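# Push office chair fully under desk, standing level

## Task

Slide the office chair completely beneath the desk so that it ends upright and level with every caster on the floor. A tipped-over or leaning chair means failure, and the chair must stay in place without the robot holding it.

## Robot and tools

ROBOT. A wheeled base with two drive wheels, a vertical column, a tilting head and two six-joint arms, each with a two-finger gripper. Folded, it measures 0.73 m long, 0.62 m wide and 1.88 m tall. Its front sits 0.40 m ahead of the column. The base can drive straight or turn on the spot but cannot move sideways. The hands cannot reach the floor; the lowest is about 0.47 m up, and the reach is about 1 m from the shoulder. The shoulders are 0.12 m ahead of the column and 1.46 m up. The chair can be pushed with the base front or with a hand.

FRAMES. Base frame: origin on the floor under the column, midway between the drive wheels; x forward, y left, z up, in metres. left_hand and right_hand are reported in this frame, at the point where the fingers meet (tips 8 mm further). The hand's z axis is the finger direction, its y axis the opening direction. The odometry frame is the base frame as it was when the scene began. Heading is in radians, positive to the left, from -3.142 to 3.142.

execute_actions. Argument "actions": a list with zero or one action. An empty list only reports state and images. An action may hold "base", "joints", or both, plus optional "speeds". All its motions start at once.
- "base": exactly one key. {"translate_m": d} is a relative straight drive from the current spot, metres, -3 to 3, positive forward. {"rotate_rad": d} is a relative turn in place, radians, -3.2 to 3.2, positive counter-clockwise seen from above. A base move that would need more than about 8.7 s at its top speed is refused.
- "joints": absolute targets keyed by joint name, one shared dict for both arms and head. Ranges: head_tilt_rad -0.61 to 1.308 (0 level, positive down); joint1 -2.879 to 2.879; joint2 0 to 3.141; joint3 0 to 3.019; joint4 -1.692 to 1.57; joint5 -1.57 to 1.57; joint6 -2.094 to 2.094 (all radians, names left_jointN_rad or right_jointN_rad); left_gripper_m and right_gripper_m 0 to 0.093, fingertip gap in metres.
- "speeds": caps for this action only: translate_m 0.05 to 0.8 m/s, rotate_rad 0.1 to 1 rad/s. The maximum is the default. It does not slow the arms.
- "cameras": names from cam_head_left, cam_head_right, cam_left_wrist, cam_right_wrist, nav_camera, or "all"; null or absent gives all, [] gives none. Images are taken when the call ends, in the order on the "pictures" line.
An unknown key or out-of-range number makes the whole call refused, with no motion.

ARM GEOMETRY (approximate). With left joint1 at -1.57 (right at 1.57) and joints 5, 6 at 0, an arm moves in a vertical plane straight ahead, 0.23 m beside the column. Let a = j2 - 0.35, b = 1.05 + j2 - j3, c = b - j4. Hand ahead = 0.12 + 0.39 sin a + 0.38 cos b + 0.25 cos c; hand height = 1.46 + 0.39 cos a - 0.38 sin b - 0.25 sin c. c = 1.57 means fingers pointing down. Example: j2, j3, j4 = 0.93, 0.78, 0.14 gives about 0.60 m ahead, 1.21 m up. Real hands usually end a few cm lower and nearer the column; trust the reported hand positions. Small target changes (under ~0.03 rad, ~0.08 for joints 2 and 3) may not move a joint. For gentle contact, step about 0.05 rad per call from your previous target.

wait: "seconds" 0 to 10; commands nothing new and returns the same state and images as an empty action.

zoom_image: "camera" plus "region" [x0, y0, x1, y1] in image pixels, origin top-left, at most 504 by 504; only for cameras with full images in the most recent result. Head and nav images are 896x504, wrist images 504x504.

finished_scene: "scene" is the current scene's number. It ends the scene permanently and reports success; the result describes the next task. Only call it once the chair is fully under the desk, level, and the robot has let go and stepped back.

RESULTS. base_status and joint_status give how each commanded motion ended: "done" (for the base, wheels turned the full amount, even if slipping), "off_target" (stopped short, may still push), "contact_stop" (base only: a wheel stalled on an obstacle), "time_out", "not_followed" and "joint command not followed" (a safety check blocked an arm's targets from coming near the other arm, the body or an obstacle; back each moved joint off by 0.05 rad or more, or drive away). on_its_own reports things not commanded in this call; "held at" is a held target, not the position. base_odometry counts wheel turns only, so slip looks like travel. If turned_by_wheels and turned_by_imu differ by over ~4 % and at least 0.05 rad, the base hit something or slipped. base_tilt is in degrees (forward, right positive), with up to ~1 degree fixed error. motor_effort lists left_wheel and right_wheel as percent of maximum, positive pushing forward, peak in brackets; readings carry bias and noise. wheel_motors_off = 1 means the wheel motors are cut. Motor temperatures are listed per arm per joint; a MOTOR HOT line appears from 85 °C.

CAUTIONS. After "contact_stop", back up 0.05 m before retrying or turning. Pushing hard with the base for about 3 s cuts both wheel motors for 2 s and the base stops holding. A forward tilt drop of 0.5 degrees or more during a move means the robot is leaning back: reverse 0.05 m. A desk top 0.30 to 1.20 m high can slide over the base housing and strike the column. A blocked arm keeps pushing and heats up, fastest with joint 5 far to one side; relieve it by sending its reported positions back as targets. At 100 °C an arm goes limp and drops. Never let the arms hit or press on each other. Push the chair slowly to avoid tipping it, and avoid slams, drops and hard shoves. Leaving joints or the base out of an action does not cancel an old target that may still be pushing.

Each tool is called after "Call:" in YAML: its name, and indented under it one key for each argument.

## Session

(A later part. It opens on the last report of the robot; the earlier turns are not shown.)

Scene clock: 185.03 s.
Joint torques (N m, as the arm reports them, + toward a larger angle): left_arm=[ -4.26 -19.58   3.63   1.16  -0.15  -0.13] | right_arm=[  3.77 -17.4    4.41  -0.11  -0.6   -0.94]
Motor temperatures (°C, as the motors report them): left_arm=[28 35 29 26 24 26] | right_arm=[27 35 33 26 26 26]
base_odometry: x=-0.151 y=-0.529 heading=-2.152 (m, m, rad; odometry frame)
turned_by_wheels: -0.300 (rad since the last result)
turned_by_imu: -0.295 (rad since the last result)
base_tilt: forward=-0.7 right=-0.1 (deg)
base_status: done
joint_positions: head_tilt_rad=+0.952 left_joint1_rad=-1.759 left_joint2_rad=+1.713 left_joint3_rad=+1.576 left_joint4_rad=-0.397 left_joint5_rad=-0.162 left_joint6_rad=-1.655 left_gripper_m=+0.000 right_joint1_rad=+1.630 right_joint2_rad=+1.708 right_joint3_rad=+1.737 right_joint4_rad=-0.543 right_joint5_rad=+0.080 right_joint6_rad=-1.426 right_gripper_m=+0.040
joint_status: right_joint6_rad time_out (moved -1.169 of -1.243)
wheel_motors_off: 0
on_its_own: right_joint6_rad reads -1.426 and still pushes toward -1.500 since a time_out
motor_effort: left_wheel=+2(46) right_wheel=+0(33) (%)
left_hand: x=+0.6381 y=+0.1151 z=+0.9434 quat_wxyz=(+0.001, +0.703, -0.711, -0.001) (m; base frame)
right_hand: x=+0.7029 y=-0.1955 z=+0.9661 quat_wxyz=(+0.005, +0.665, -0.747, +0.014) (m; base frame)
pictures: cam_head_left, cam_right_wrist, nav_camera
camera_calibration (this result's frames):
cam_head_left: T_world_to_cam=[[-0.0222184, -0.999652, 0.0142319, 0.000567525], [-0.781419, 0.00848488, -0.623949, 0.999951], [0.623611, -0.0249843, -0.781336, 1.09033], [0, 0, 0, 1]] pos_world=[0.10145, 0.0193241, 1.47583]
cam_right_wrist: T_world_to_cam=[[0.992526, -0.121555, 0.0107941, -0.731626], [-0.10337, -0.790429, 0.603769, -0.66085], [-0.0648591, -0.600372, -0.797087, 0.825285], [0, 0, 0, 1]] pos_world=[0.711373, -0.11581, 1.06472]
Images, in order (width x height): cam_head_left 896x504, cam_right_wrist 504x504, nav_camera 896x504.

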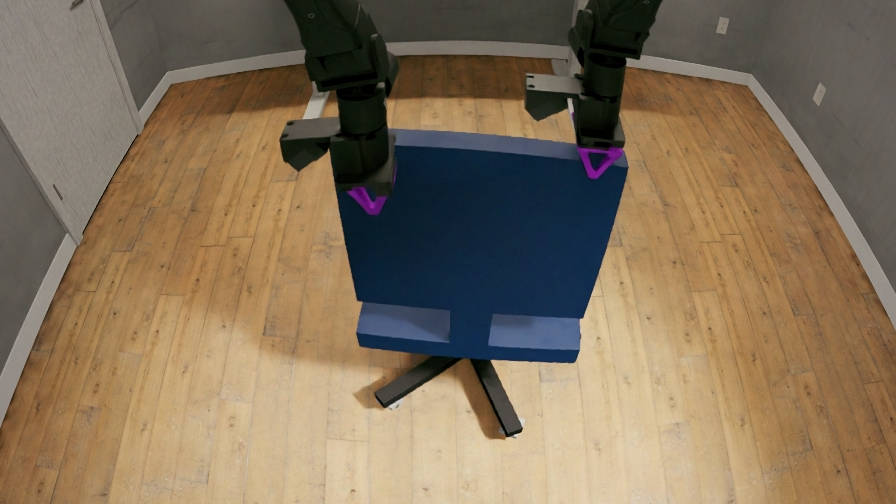

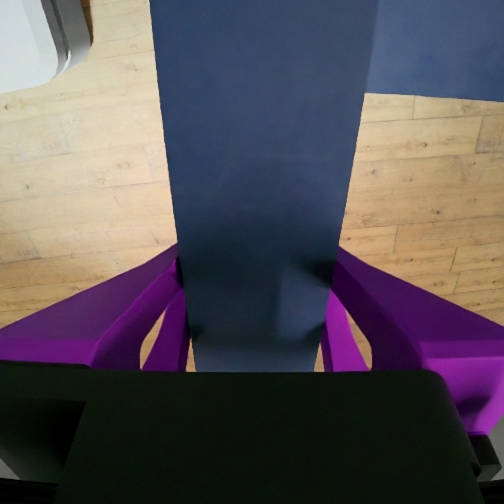

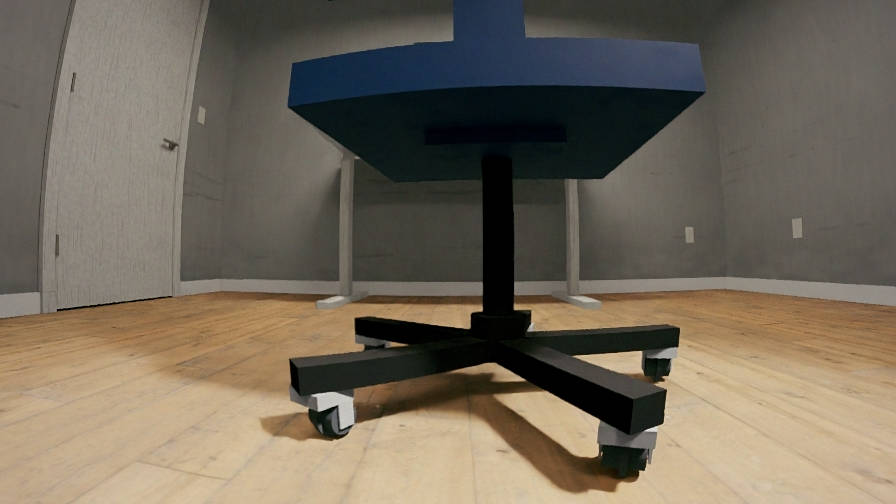

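Call:
execute_actions:
  actions:
    - {"base":{"translate_m":0.9},"joints":{"right_joint6_rad":-1.54,"left_joint4_rad":-0.25,"head_tilt_rad":0.8},"speeds":{"translate_m":0.55}}

Scene clock: 201.73 s.
Joint torques (N m, as the arm reports them, + toward a larger angle): left_arm=[ -4.52 -20.39   4.71   1.5    0.     0.12] | right_arm=[ -0.81 -17.55   4.56   0.02   0.64   0.02]
Motor temperatures (°C, as the motors report them): left_arm=[28 35 29 26 24 26] | right_arm=[27 35 33 26 27 26]
base_odometry: x=-0.645 y=-1.281 heading=-2.152 (m, m, rad; odometry frame)
turned_by_wheels: +0.000 (rad since the last result)
turned_by_imu: +0.001 (rad since the last result)
base_tilt: forward=-0.6 right=-0.1 (deg)
base_status: done
joint_positions: head_tilt_rad=+0.815 left_joint1_rad=-1.751 left_joint2_rad=+1.729 left_joint3_rad=+1.558 left_joint4_rad=-0.265 left_joint5_rad=-0.168 left_joint6_rad=-1.677 left_gripper_m=+0.000 right_joint1_rad=+1.695 right_joint2_rad=+1.712 right_joint3_rad=+1.731 right_joint4_rad=-0.547 right_joint5_rad=+0.047 right_joint6_rad=-1.554 right_gripper_m=+0.040
joint_status: all done
wheel_motors_off: 0
motor_effort: left_wheel=-1(52) right_wheel=-1(76) (%)
left_hand: x=+0.6513 y=+0.1192 z=+0.9329 quat_wxyz=(-0.034, +0.717, -0.696, +0.032) (m; base frame)
right_hand: x=+0.6944 y=-0.1421 z=+0.9657 quat_wxyz=(-0.020, +0.723, -0.691, -0.023) (m; base frame)
pictures: cam_head_left, cam_head_right, cam_left_wrist, cam_right_wrist, nav_camera
camera_calibration (this result's frames):
cam_head_left: T_world_to_cam=[[-0.0239492, -0.999652, 0.0110744, 0.00551662], [-0.689194, 0.00848488, -0.724527, 1.15023], [0.724181, -0.0249843, -0.689157, 0.943351], [0, 0, 0, 1]] pos_world=[0.109708, 0.0193241, 1.48343]
cam_head_right: T_world_to_cam=[[-0.0195563, -0.999806, -0.00250904, -0.0237173], [-0.673155, 0.0150224, -0.739349, 1.16792], [0.739243, -0.01277, -0.673318, 0.920271], [0, 0, 0, 1]] pos_world=[0.105421, -0.0295058, 1.48307]
cam_left_wrist: T_world_to_cam=[[0.994443, 0.0489612, 0.093197, -0.738528], [-0.0156198, -0.806851, 0.590549, -0.439549], [0.10411, -0.588723, -0.801602, 0.875937], [0, 0, 0, 1]] pos_world=[0.636365, 0.197193, 1.03056]
cam_right_wrist: T_world_to_cam=[[0.999202, 0.039503, -0.00594182, -0.6823], [0.0366152, -0.846195, 0.531614, -0.654756], [0.0159724, -0.531407, -0.846966, 0.858312], [0, 0, 0, 1]] pos_world=[0.69202, -0.0709858, 1.07098]
Images, in order (width x height): cam_head_left 896x504, cam_head_right 896x504, cam_left_wrist 504x504, cam_right_wrist 504x504, nav_camera 896x504.

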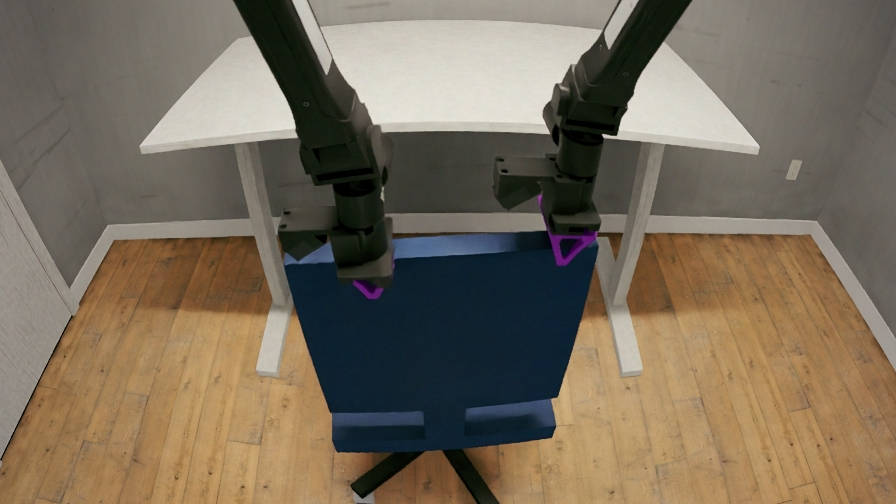

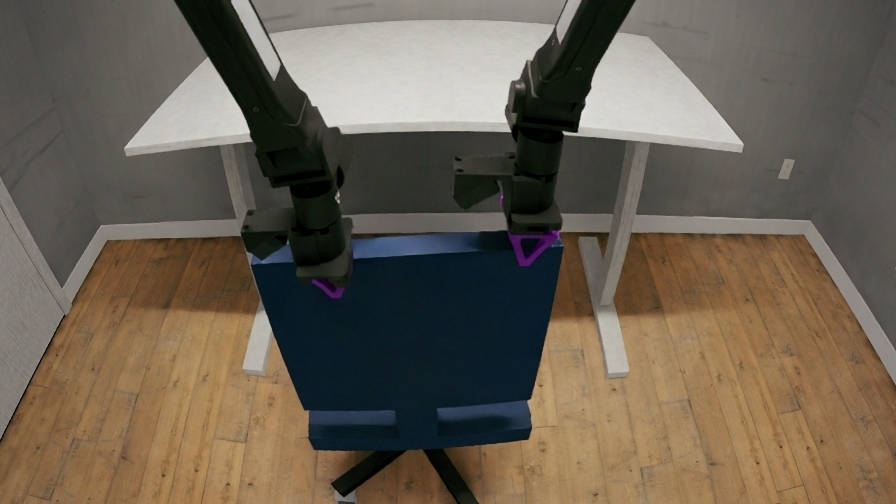

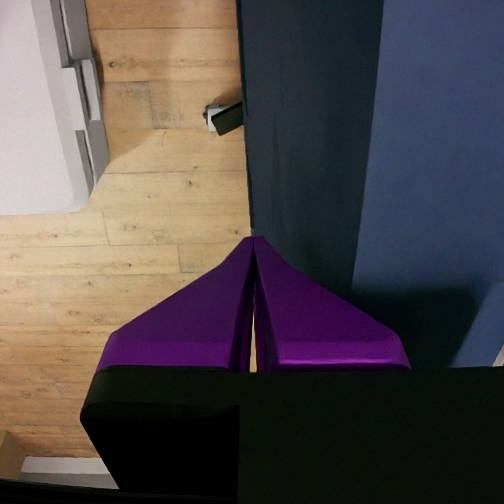

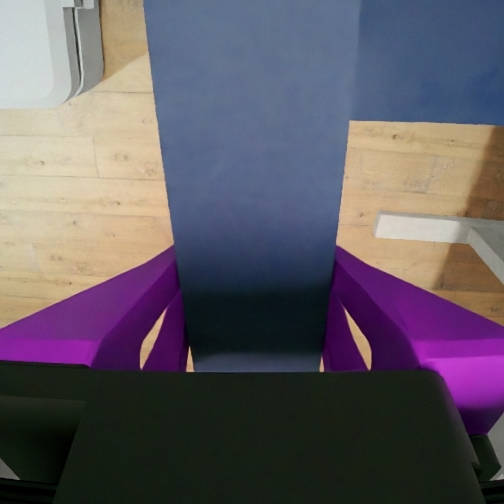

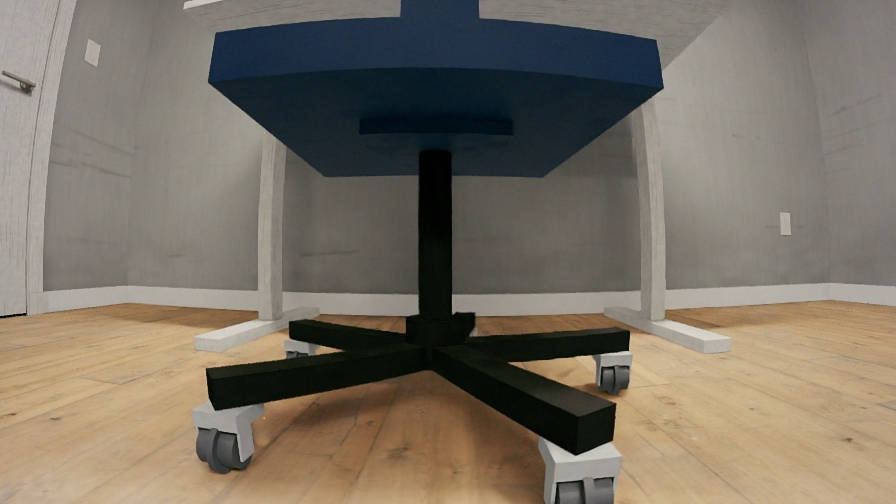

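Call:
execute_actions:
  actions:
    - {"base":{"translate_m":0.30},"joints":{"left_joint3_rad":1.625,"right_joint6_rad":-1.52},"speeds":{"translate_m":0.4}}
  cameras: ["cam_head_left","cam_left_wrist","cam_right_wrist"]

Scene clock: 218.57 s.
Joint torques (N m, as the arm reports them, + toward a larger angle): left_arm=[ -4.31 -20.83   5.15   1.66  -0.11   0.11] | right_arm=[ -0.06 -16.87   4.52   0.12   0.33  -0.33]
Motor temperatures (°C, as the motors report them): left_arm=[28 35 30 26 24 26] | right_arm=[27 36 33 26 27 26]
base_odometry: x=-0.810 y=-1.532 heading=-2.152 (m, m, rad; odometry frame)
turned_by_wheels: +0.000 (rad since the last result)
turned_by_imu: +0.001 (rad since the last result)
base_tilt: forward=-0.6 right=+0.1 (deg)
base_status: done
joint_positions: head_tilt_rad=+0.815 left_joint1_rad=-1.761 left_joint2_rad=+1.729 left_joint3_rad=+1.603 left_joint4_rad=-0.265 left_joint5_rad=-0.165 left_joint6_rad=-1.675 left_gripper_m=+0.000 right_joint1_rad=+1.685 right_joint2_rad=+1.712 right_joint3_rad=+1.734 right_joint4_rad=-0.545 right_joint5_rad=+0.056 right_joint6_rad=-1.507 right_gripper_m=+0.040
joint_status: all done
wheel_motors_off: 0
motor_effort: left_wheel=+0(41) right_wheel=+0(39) (%)
left_hand: x=+0.6778 y=+0.1100 z=+0.9418 quat_wxyz=(-0.044, +0.716, -0.694, +0.054) (m; base frame)
right_hand: x=+0.6971 y=-0.1512 z=+0.9658 quat_wxyz=(-0.015, +0.704, -0.710, -0.015) (m; base frame)
pictures: cam_head_left, cam_left_wrist, cam_right_wrist
camera_calibration (this result's frames):
cam_head_left: T_world_to_cam=[[-0.0239498, -0.999652, 0.0110731, 0.00551863], [-0.689155, 0.00848488, -0.724564, 1.15029], [0.724218, -0.0249843, -0.689119, 0.943289], [0, 0, 0, 1]] pos_world=[0.109711, 0.0193241, 1.48343]
cam_left_wrist: T_world_to_cam=[[0.989336, 0.0511595, 0.136369, -0.802751], [-0.0418162, -0.797094, 0.602405, -0.446364], [0.139518, -0.601684, -0.786455, 0.83805], [0, 0, 0, 1]] pos_world=[0.658602, 0.189515, 1.03745]
cam_right_wrist: T_world_to_cam=[[0.999909, -0.0130657, -0.00349447, -0.695459], [-0.00902623, -0.837074, 0.547016, -0.644282], [-0.0100723, -0.546934, -0.837115, 0.859742], [0, 0, 0, 1]] pos_world=[0.69824, -0.0781759, 1.06971]
Images, in order (width x height): cam_head_left 896x504, cam_left_wrist 504x504, cam_right_wrist 504x504.

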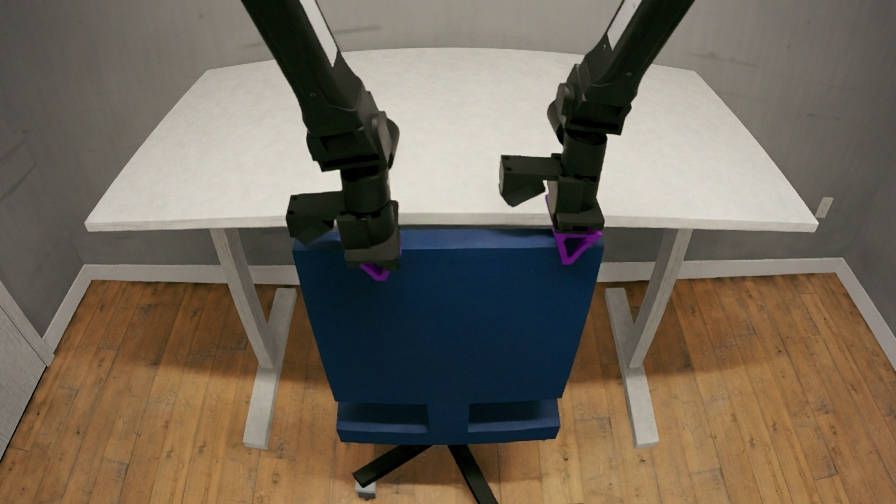

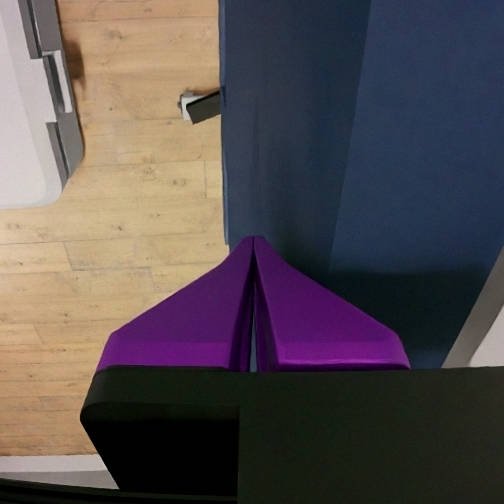

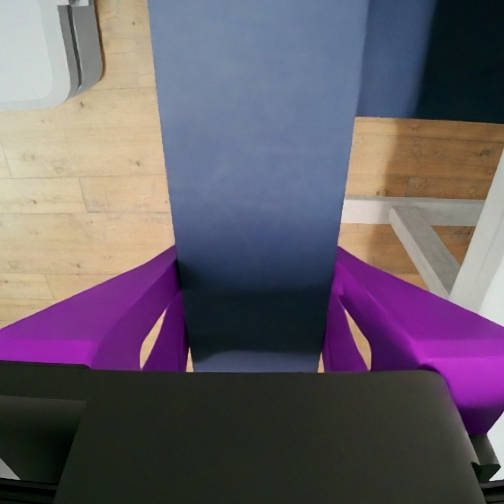

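Call:
zoom_image:
  camera: "cam_head_left"
  region: [380, 170, 620, 290]

Call:
zoom_image:
  camera: "cam_right_wrist"
  region: [304, 120, 504, 340]

Region (380, 170, 620, 290) of cam_head_left's 896x504 image, scaled by 2.100, with more detail than that image has.

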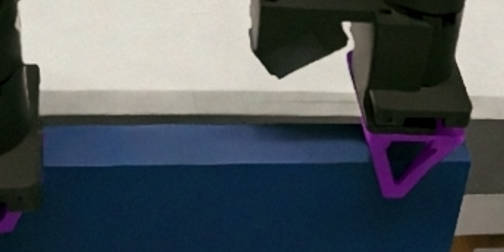

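Region (304, 120, 504, 340) of cam_right_wrist's 504x504 image, scaled by 2.291, with more detail than that image has; it fills the left 458 columns of this view, and the rest is white.

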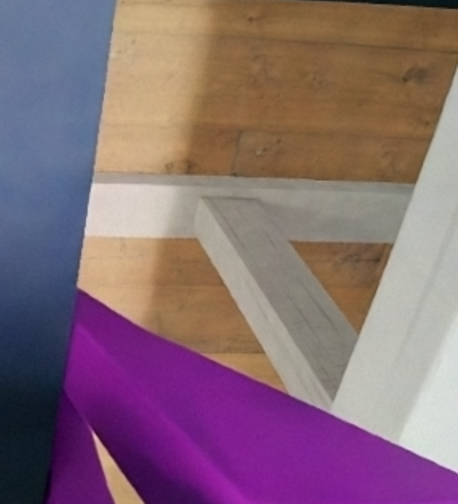

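Call:
execute_actions:
  actions:
    - {"base":{"translate_m":0.092},"speeds":{"translate_m":0.15}}
  cameras: ["cam_head_left","cam_left_wrist","cam_right_wrist","nav_camera"]

Scene clock: 245.43 s.
Joint torques (N m, as the arm reports them, + toward a larger angle): left_arm=[ -3.88 -20.7    6.25   2.07  -0.2   -0.05] | right_arm=[  0.05 -17.17   6.71   0.79   0.22  -0.57]
Motor temperatures (°C, as the motors report them): left_arm=[28 36 30 26 24 26] | right_arm=[26 36 33 26 27 26]
base_odometry: x=-0.861 y=-1.609 heading=-2.152 (m, m, rad; odometry frame)
turned_by_wheels: +0.000 (rad since the last result)
turned_by_imu: +0.000 (rad since the last result)
base_tilt: forward=-0.6 right=+0.0 (deg)
base_status: done
joint_positions: head_tilt_rad=+0.815 left_joint1_rad=-1.764 left_joint2_rad=+1.729 left_joint3_rad=+1.585 left_joint4_rad=-0.278 left_joint5_rad=-0.162 left_joint6_rad=-1.660 left_gripper_m=+0.000 right_joint1_rad=+1.680 right_joint2_rad=+1.702 right_joint3_rad=+1.698 right_joint4_rad=-0.570 right_joint5_rad=+0.058 right_joint6_rad=-1.483 right_gripper_m=+0.040
joint_status: not commanded
wheel_motors_off: 0
motor_effort: left_wheel=+3(34) right_wheel=+4(39) (%)
left_hand: x=+0.6636 y=+0.1084 z=+0.9385 quat_wxyz=(-0.033, +0.709, -0.703, +0.043) (m; base frame)
right_hand: x=+0.6754 y=-0.1560 z=+0.9640 quat_wxyz=(+0.006, +0.696, -0.717, -0.029) (m; base frame)
pictures: cam_head_left, cam_left_wrist, cam_right_wrist, nav_camera
camera_calibration (this result's frames):
cam_head_left: T_world_to_cam=[[-0.0239544, -0.999652, 0.0110631, 0.00553436], [-0.688851, 0.00848488, -0.724853, 1.15072], [0.724507, -0.0249843, -0.688814, 0.942806], [0, 0, 0, 1]] pos_world=[0.109735, 0.0193241, 1.48346]
cam_left_wrist: T_world_to_cam=[[0.993979, 0.029326, 0.105573, -0.759897], [-0.0405978, -0.796371, 0.603445, -0.448099], [0.101772, -0.604098, -0.790385, 0.865442], [0, 0, 0, 1]] pos_world=[0.649052, 0.188243, 1.03466]
cam_right_wrist: T_world_to_cam=[[0.997941, -0.0339141, -0.0544316, -0.626584], [0.00199664, -0.831897, 0.554926, -0.661755], [-0.0641013, -0.553893, -0.830117, 0.884107], [0, 0, 0, 1]] pos_world=[0.683288, -0.0820614, 1.06703]
Images, in order (width x height): cam_head_left 896x504, cam_left_wrist 504x504, cam_right_wrist 504x504, nav_camera 896x504.

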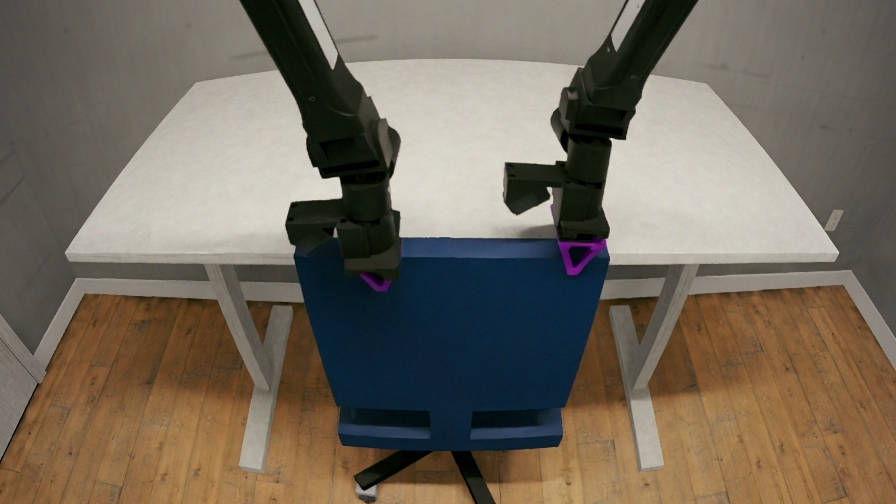

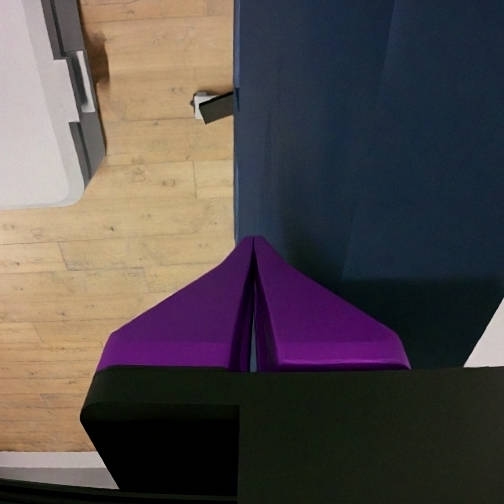

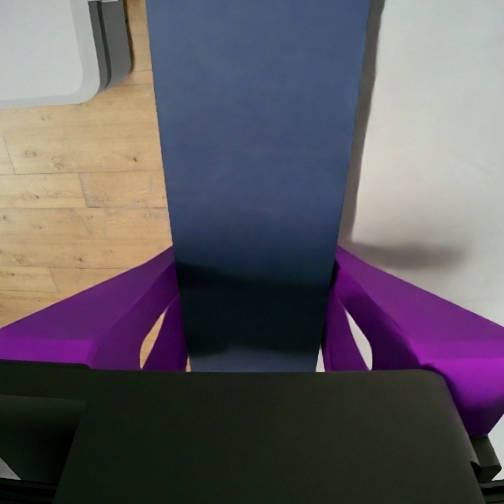

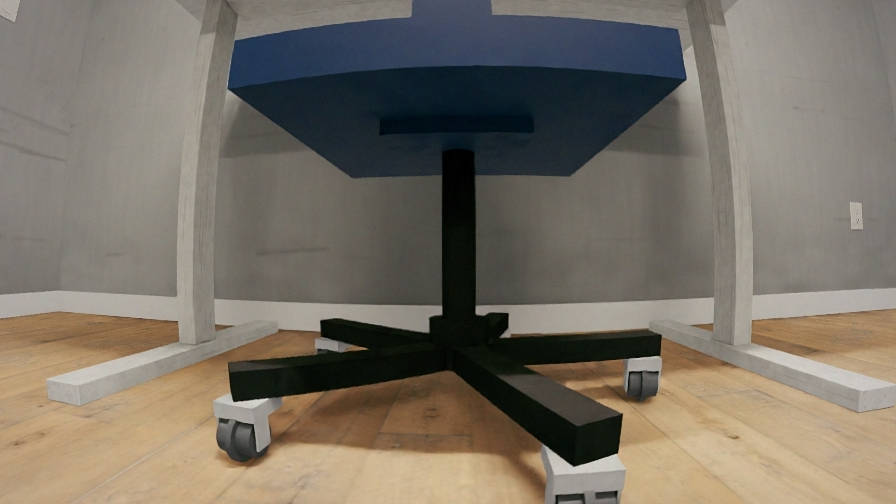

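Call:
zoom_image:
  camera: "cam_right_wrist"
  region: [290, 0, 470, 330]

Call:
zoom_image:
  camera: "cam_head_left"
  region: [240, 200, 680, 300]

Region (290, 0, 470, 330) of cam_right_wrist's 504x504 image, scaled by 1.527, with more detail than that image has; it fills the left 275 columns of this view, and the rest is white.

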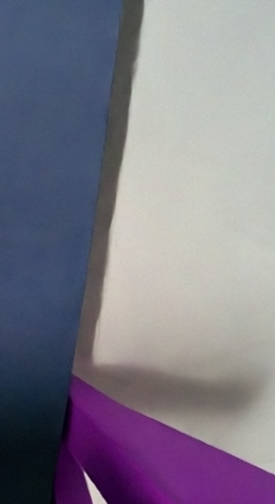

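Region (240, 200, 680, 300) of cam_head_left's 896x504 image, scaled by 1.145, with more detail than that image has; it fills the top 115 rows of this view, and the rest is white.

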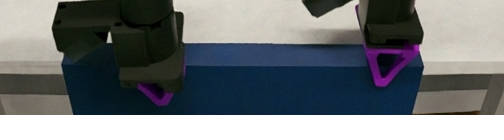

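Call:
execute_actions:
  actions:
    - {"joints":{"right_gripper_m":0.09,"right_joint2_rad":1.50,"right_joint3_rad":1.66,"left_joint3_rad":1.52,"left_joint4_rad":-0.42}}
  cameras: ["cam_head_left","cam_left_wrist","cam_right_wrist","nav_camera"]

Scene clock: 269.40 s.
Joint torques (N m, as the arm reports them, + toward a larger angle): left_arm=[ -3.56 -18.99   3.03   0.46  -0.19  -0.06] | right_arm=[  1.45 -16.03   6.13   0.91  -0.14  -0.19]
Motor temperatures (°C, as the motors report them): left_arm=[28 36 30 26 24 26] | right_arm=[26 36 34 26 27 26]
base_odometry: x=-0.861 y=-1.609 heading=-2.152 (m, m, rad; odometry frame)
turned_by_wheels: +0.000 (rad since the last result)
turned_by_imu: +0.000 (rad since the last result)
base_tilt: forward=-0.6 right=-0.1 (deg)
base_status: not commanded
joint_positions: head_tilt_rad=+0.815 left_joint1_rad=-1.764 left_joint2_rad=+1.717 left_joint3_rad=+1.515 left_joint4_rad=-0.414 left_joint5_rad=-0.162 left_joint6_rad=-1.660 left_gripper_m=+0.000 right_joint1_rad=+1.661 right_joint2_rad=+1.478 right_joint3_rad=+1.654 right_joint4_rad=-0.560 right_joint5_rad=+0.068 right_joint6_rad=-1.510 right_gripper_m=+0.090
joint_status: all done
wheel_motors_off: 0
motor_effort: left_wheel=+0(4) right_wheel=+1(4) (%)
left_hand: x=+0.5950 y=+0.1144 z=+0.9347 quat_wxyz=(+0.028, +0.699, -0.714, -0.031) (m; base frame)
right_hand: x=+0.7513 y=-0.1780 z=+1.0854 quat_wxyz=(-0.055, +0.696, -0.714, +0.043) (m; base frame)
pictures: cam_head_left, cam_left_wrist, cam_right_wrist, nav_camera
camera_calibration (this result's frames):
cam_head_left: T_world_to_cam=[[-0.0239544, -0.999652, 0.0110631, 0.00553436], [-0.688851, 0.00848488, -0.724854, 1.15072], [0.724507, -0.0249843, -0.688814, 0.942806], [0, 0, 0, 1]] pos_world=[0.109735, 0.0193241, 1.48346]
cam_left_wrist: T_world_to_cam=[[0.996456, -0.00297463, -0.0840659, -0.512087], [0.0471859, -0.807569, 0.587882, -0.480177], [-0.0696378, -0.589765, -0.804567, 0.98667], [0, 0, 0, 1]] pos_world=[0.601639, 0.192604, 1.03308]
cam_right_wrist: T_world_to_cam=[[0.990248, -0.0325781, 0.135453, -0.896558], [-0.103746, -0.821357, 0.5609, -0.672757], [0.0929821, -0.569483, -0.816727, 0.842198], [0, 0, 0, 1]] pos_world=[0.73971, -0.102164, 1.18664]
Images, in order (width x height): cam_head_left 896x504, cam_left_wrist 504x504, cam_right_wrist 504x504, nav_camera 896x504.

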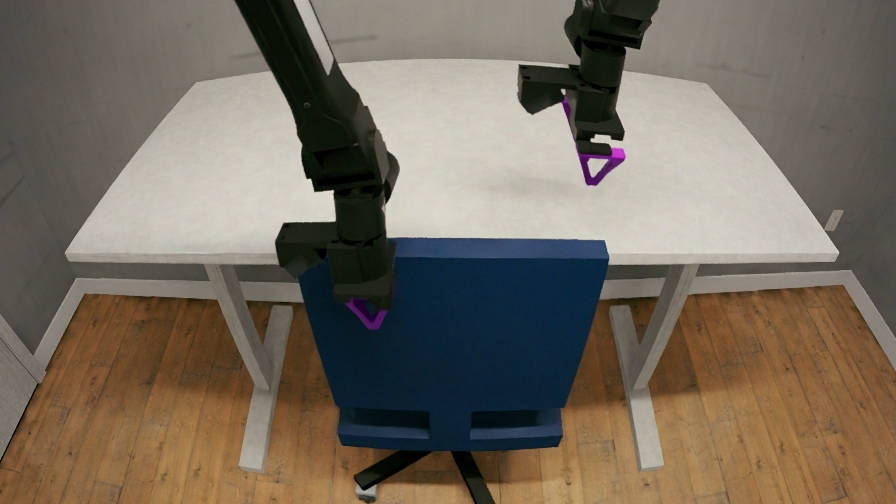

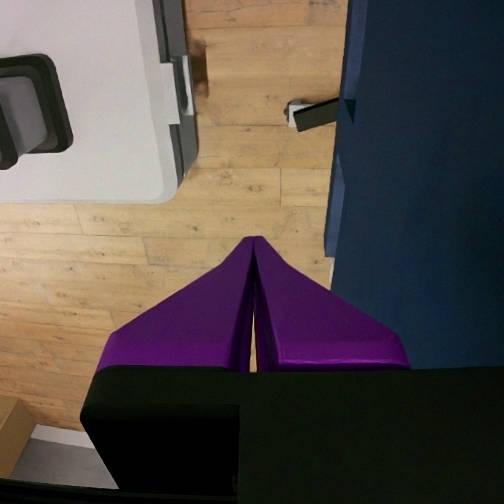

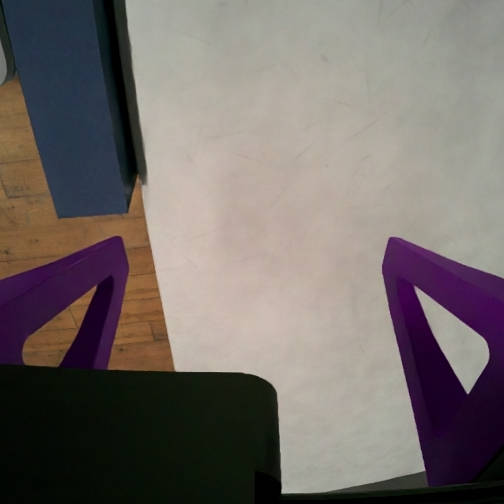

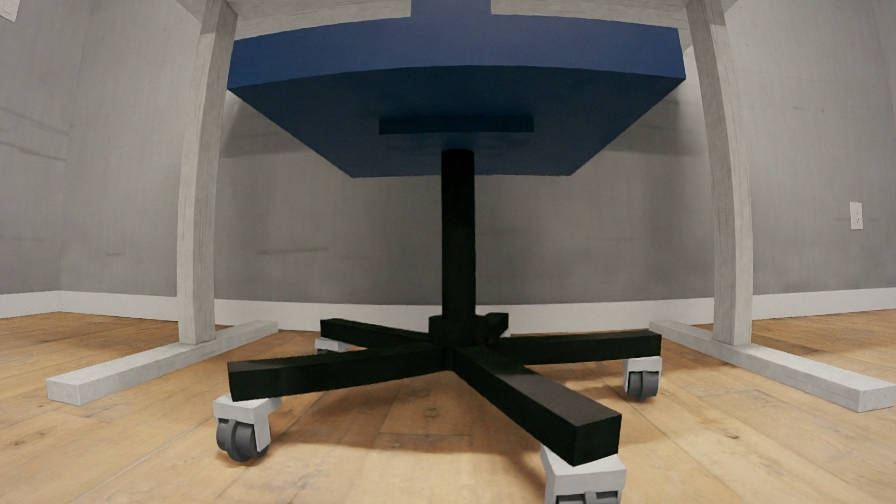

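The backrest is against the desk edge, the chair is centred and level, and neither hand is touching it.

Call:
finished_scene:
  scene: 2

The scene is finished: the task was done.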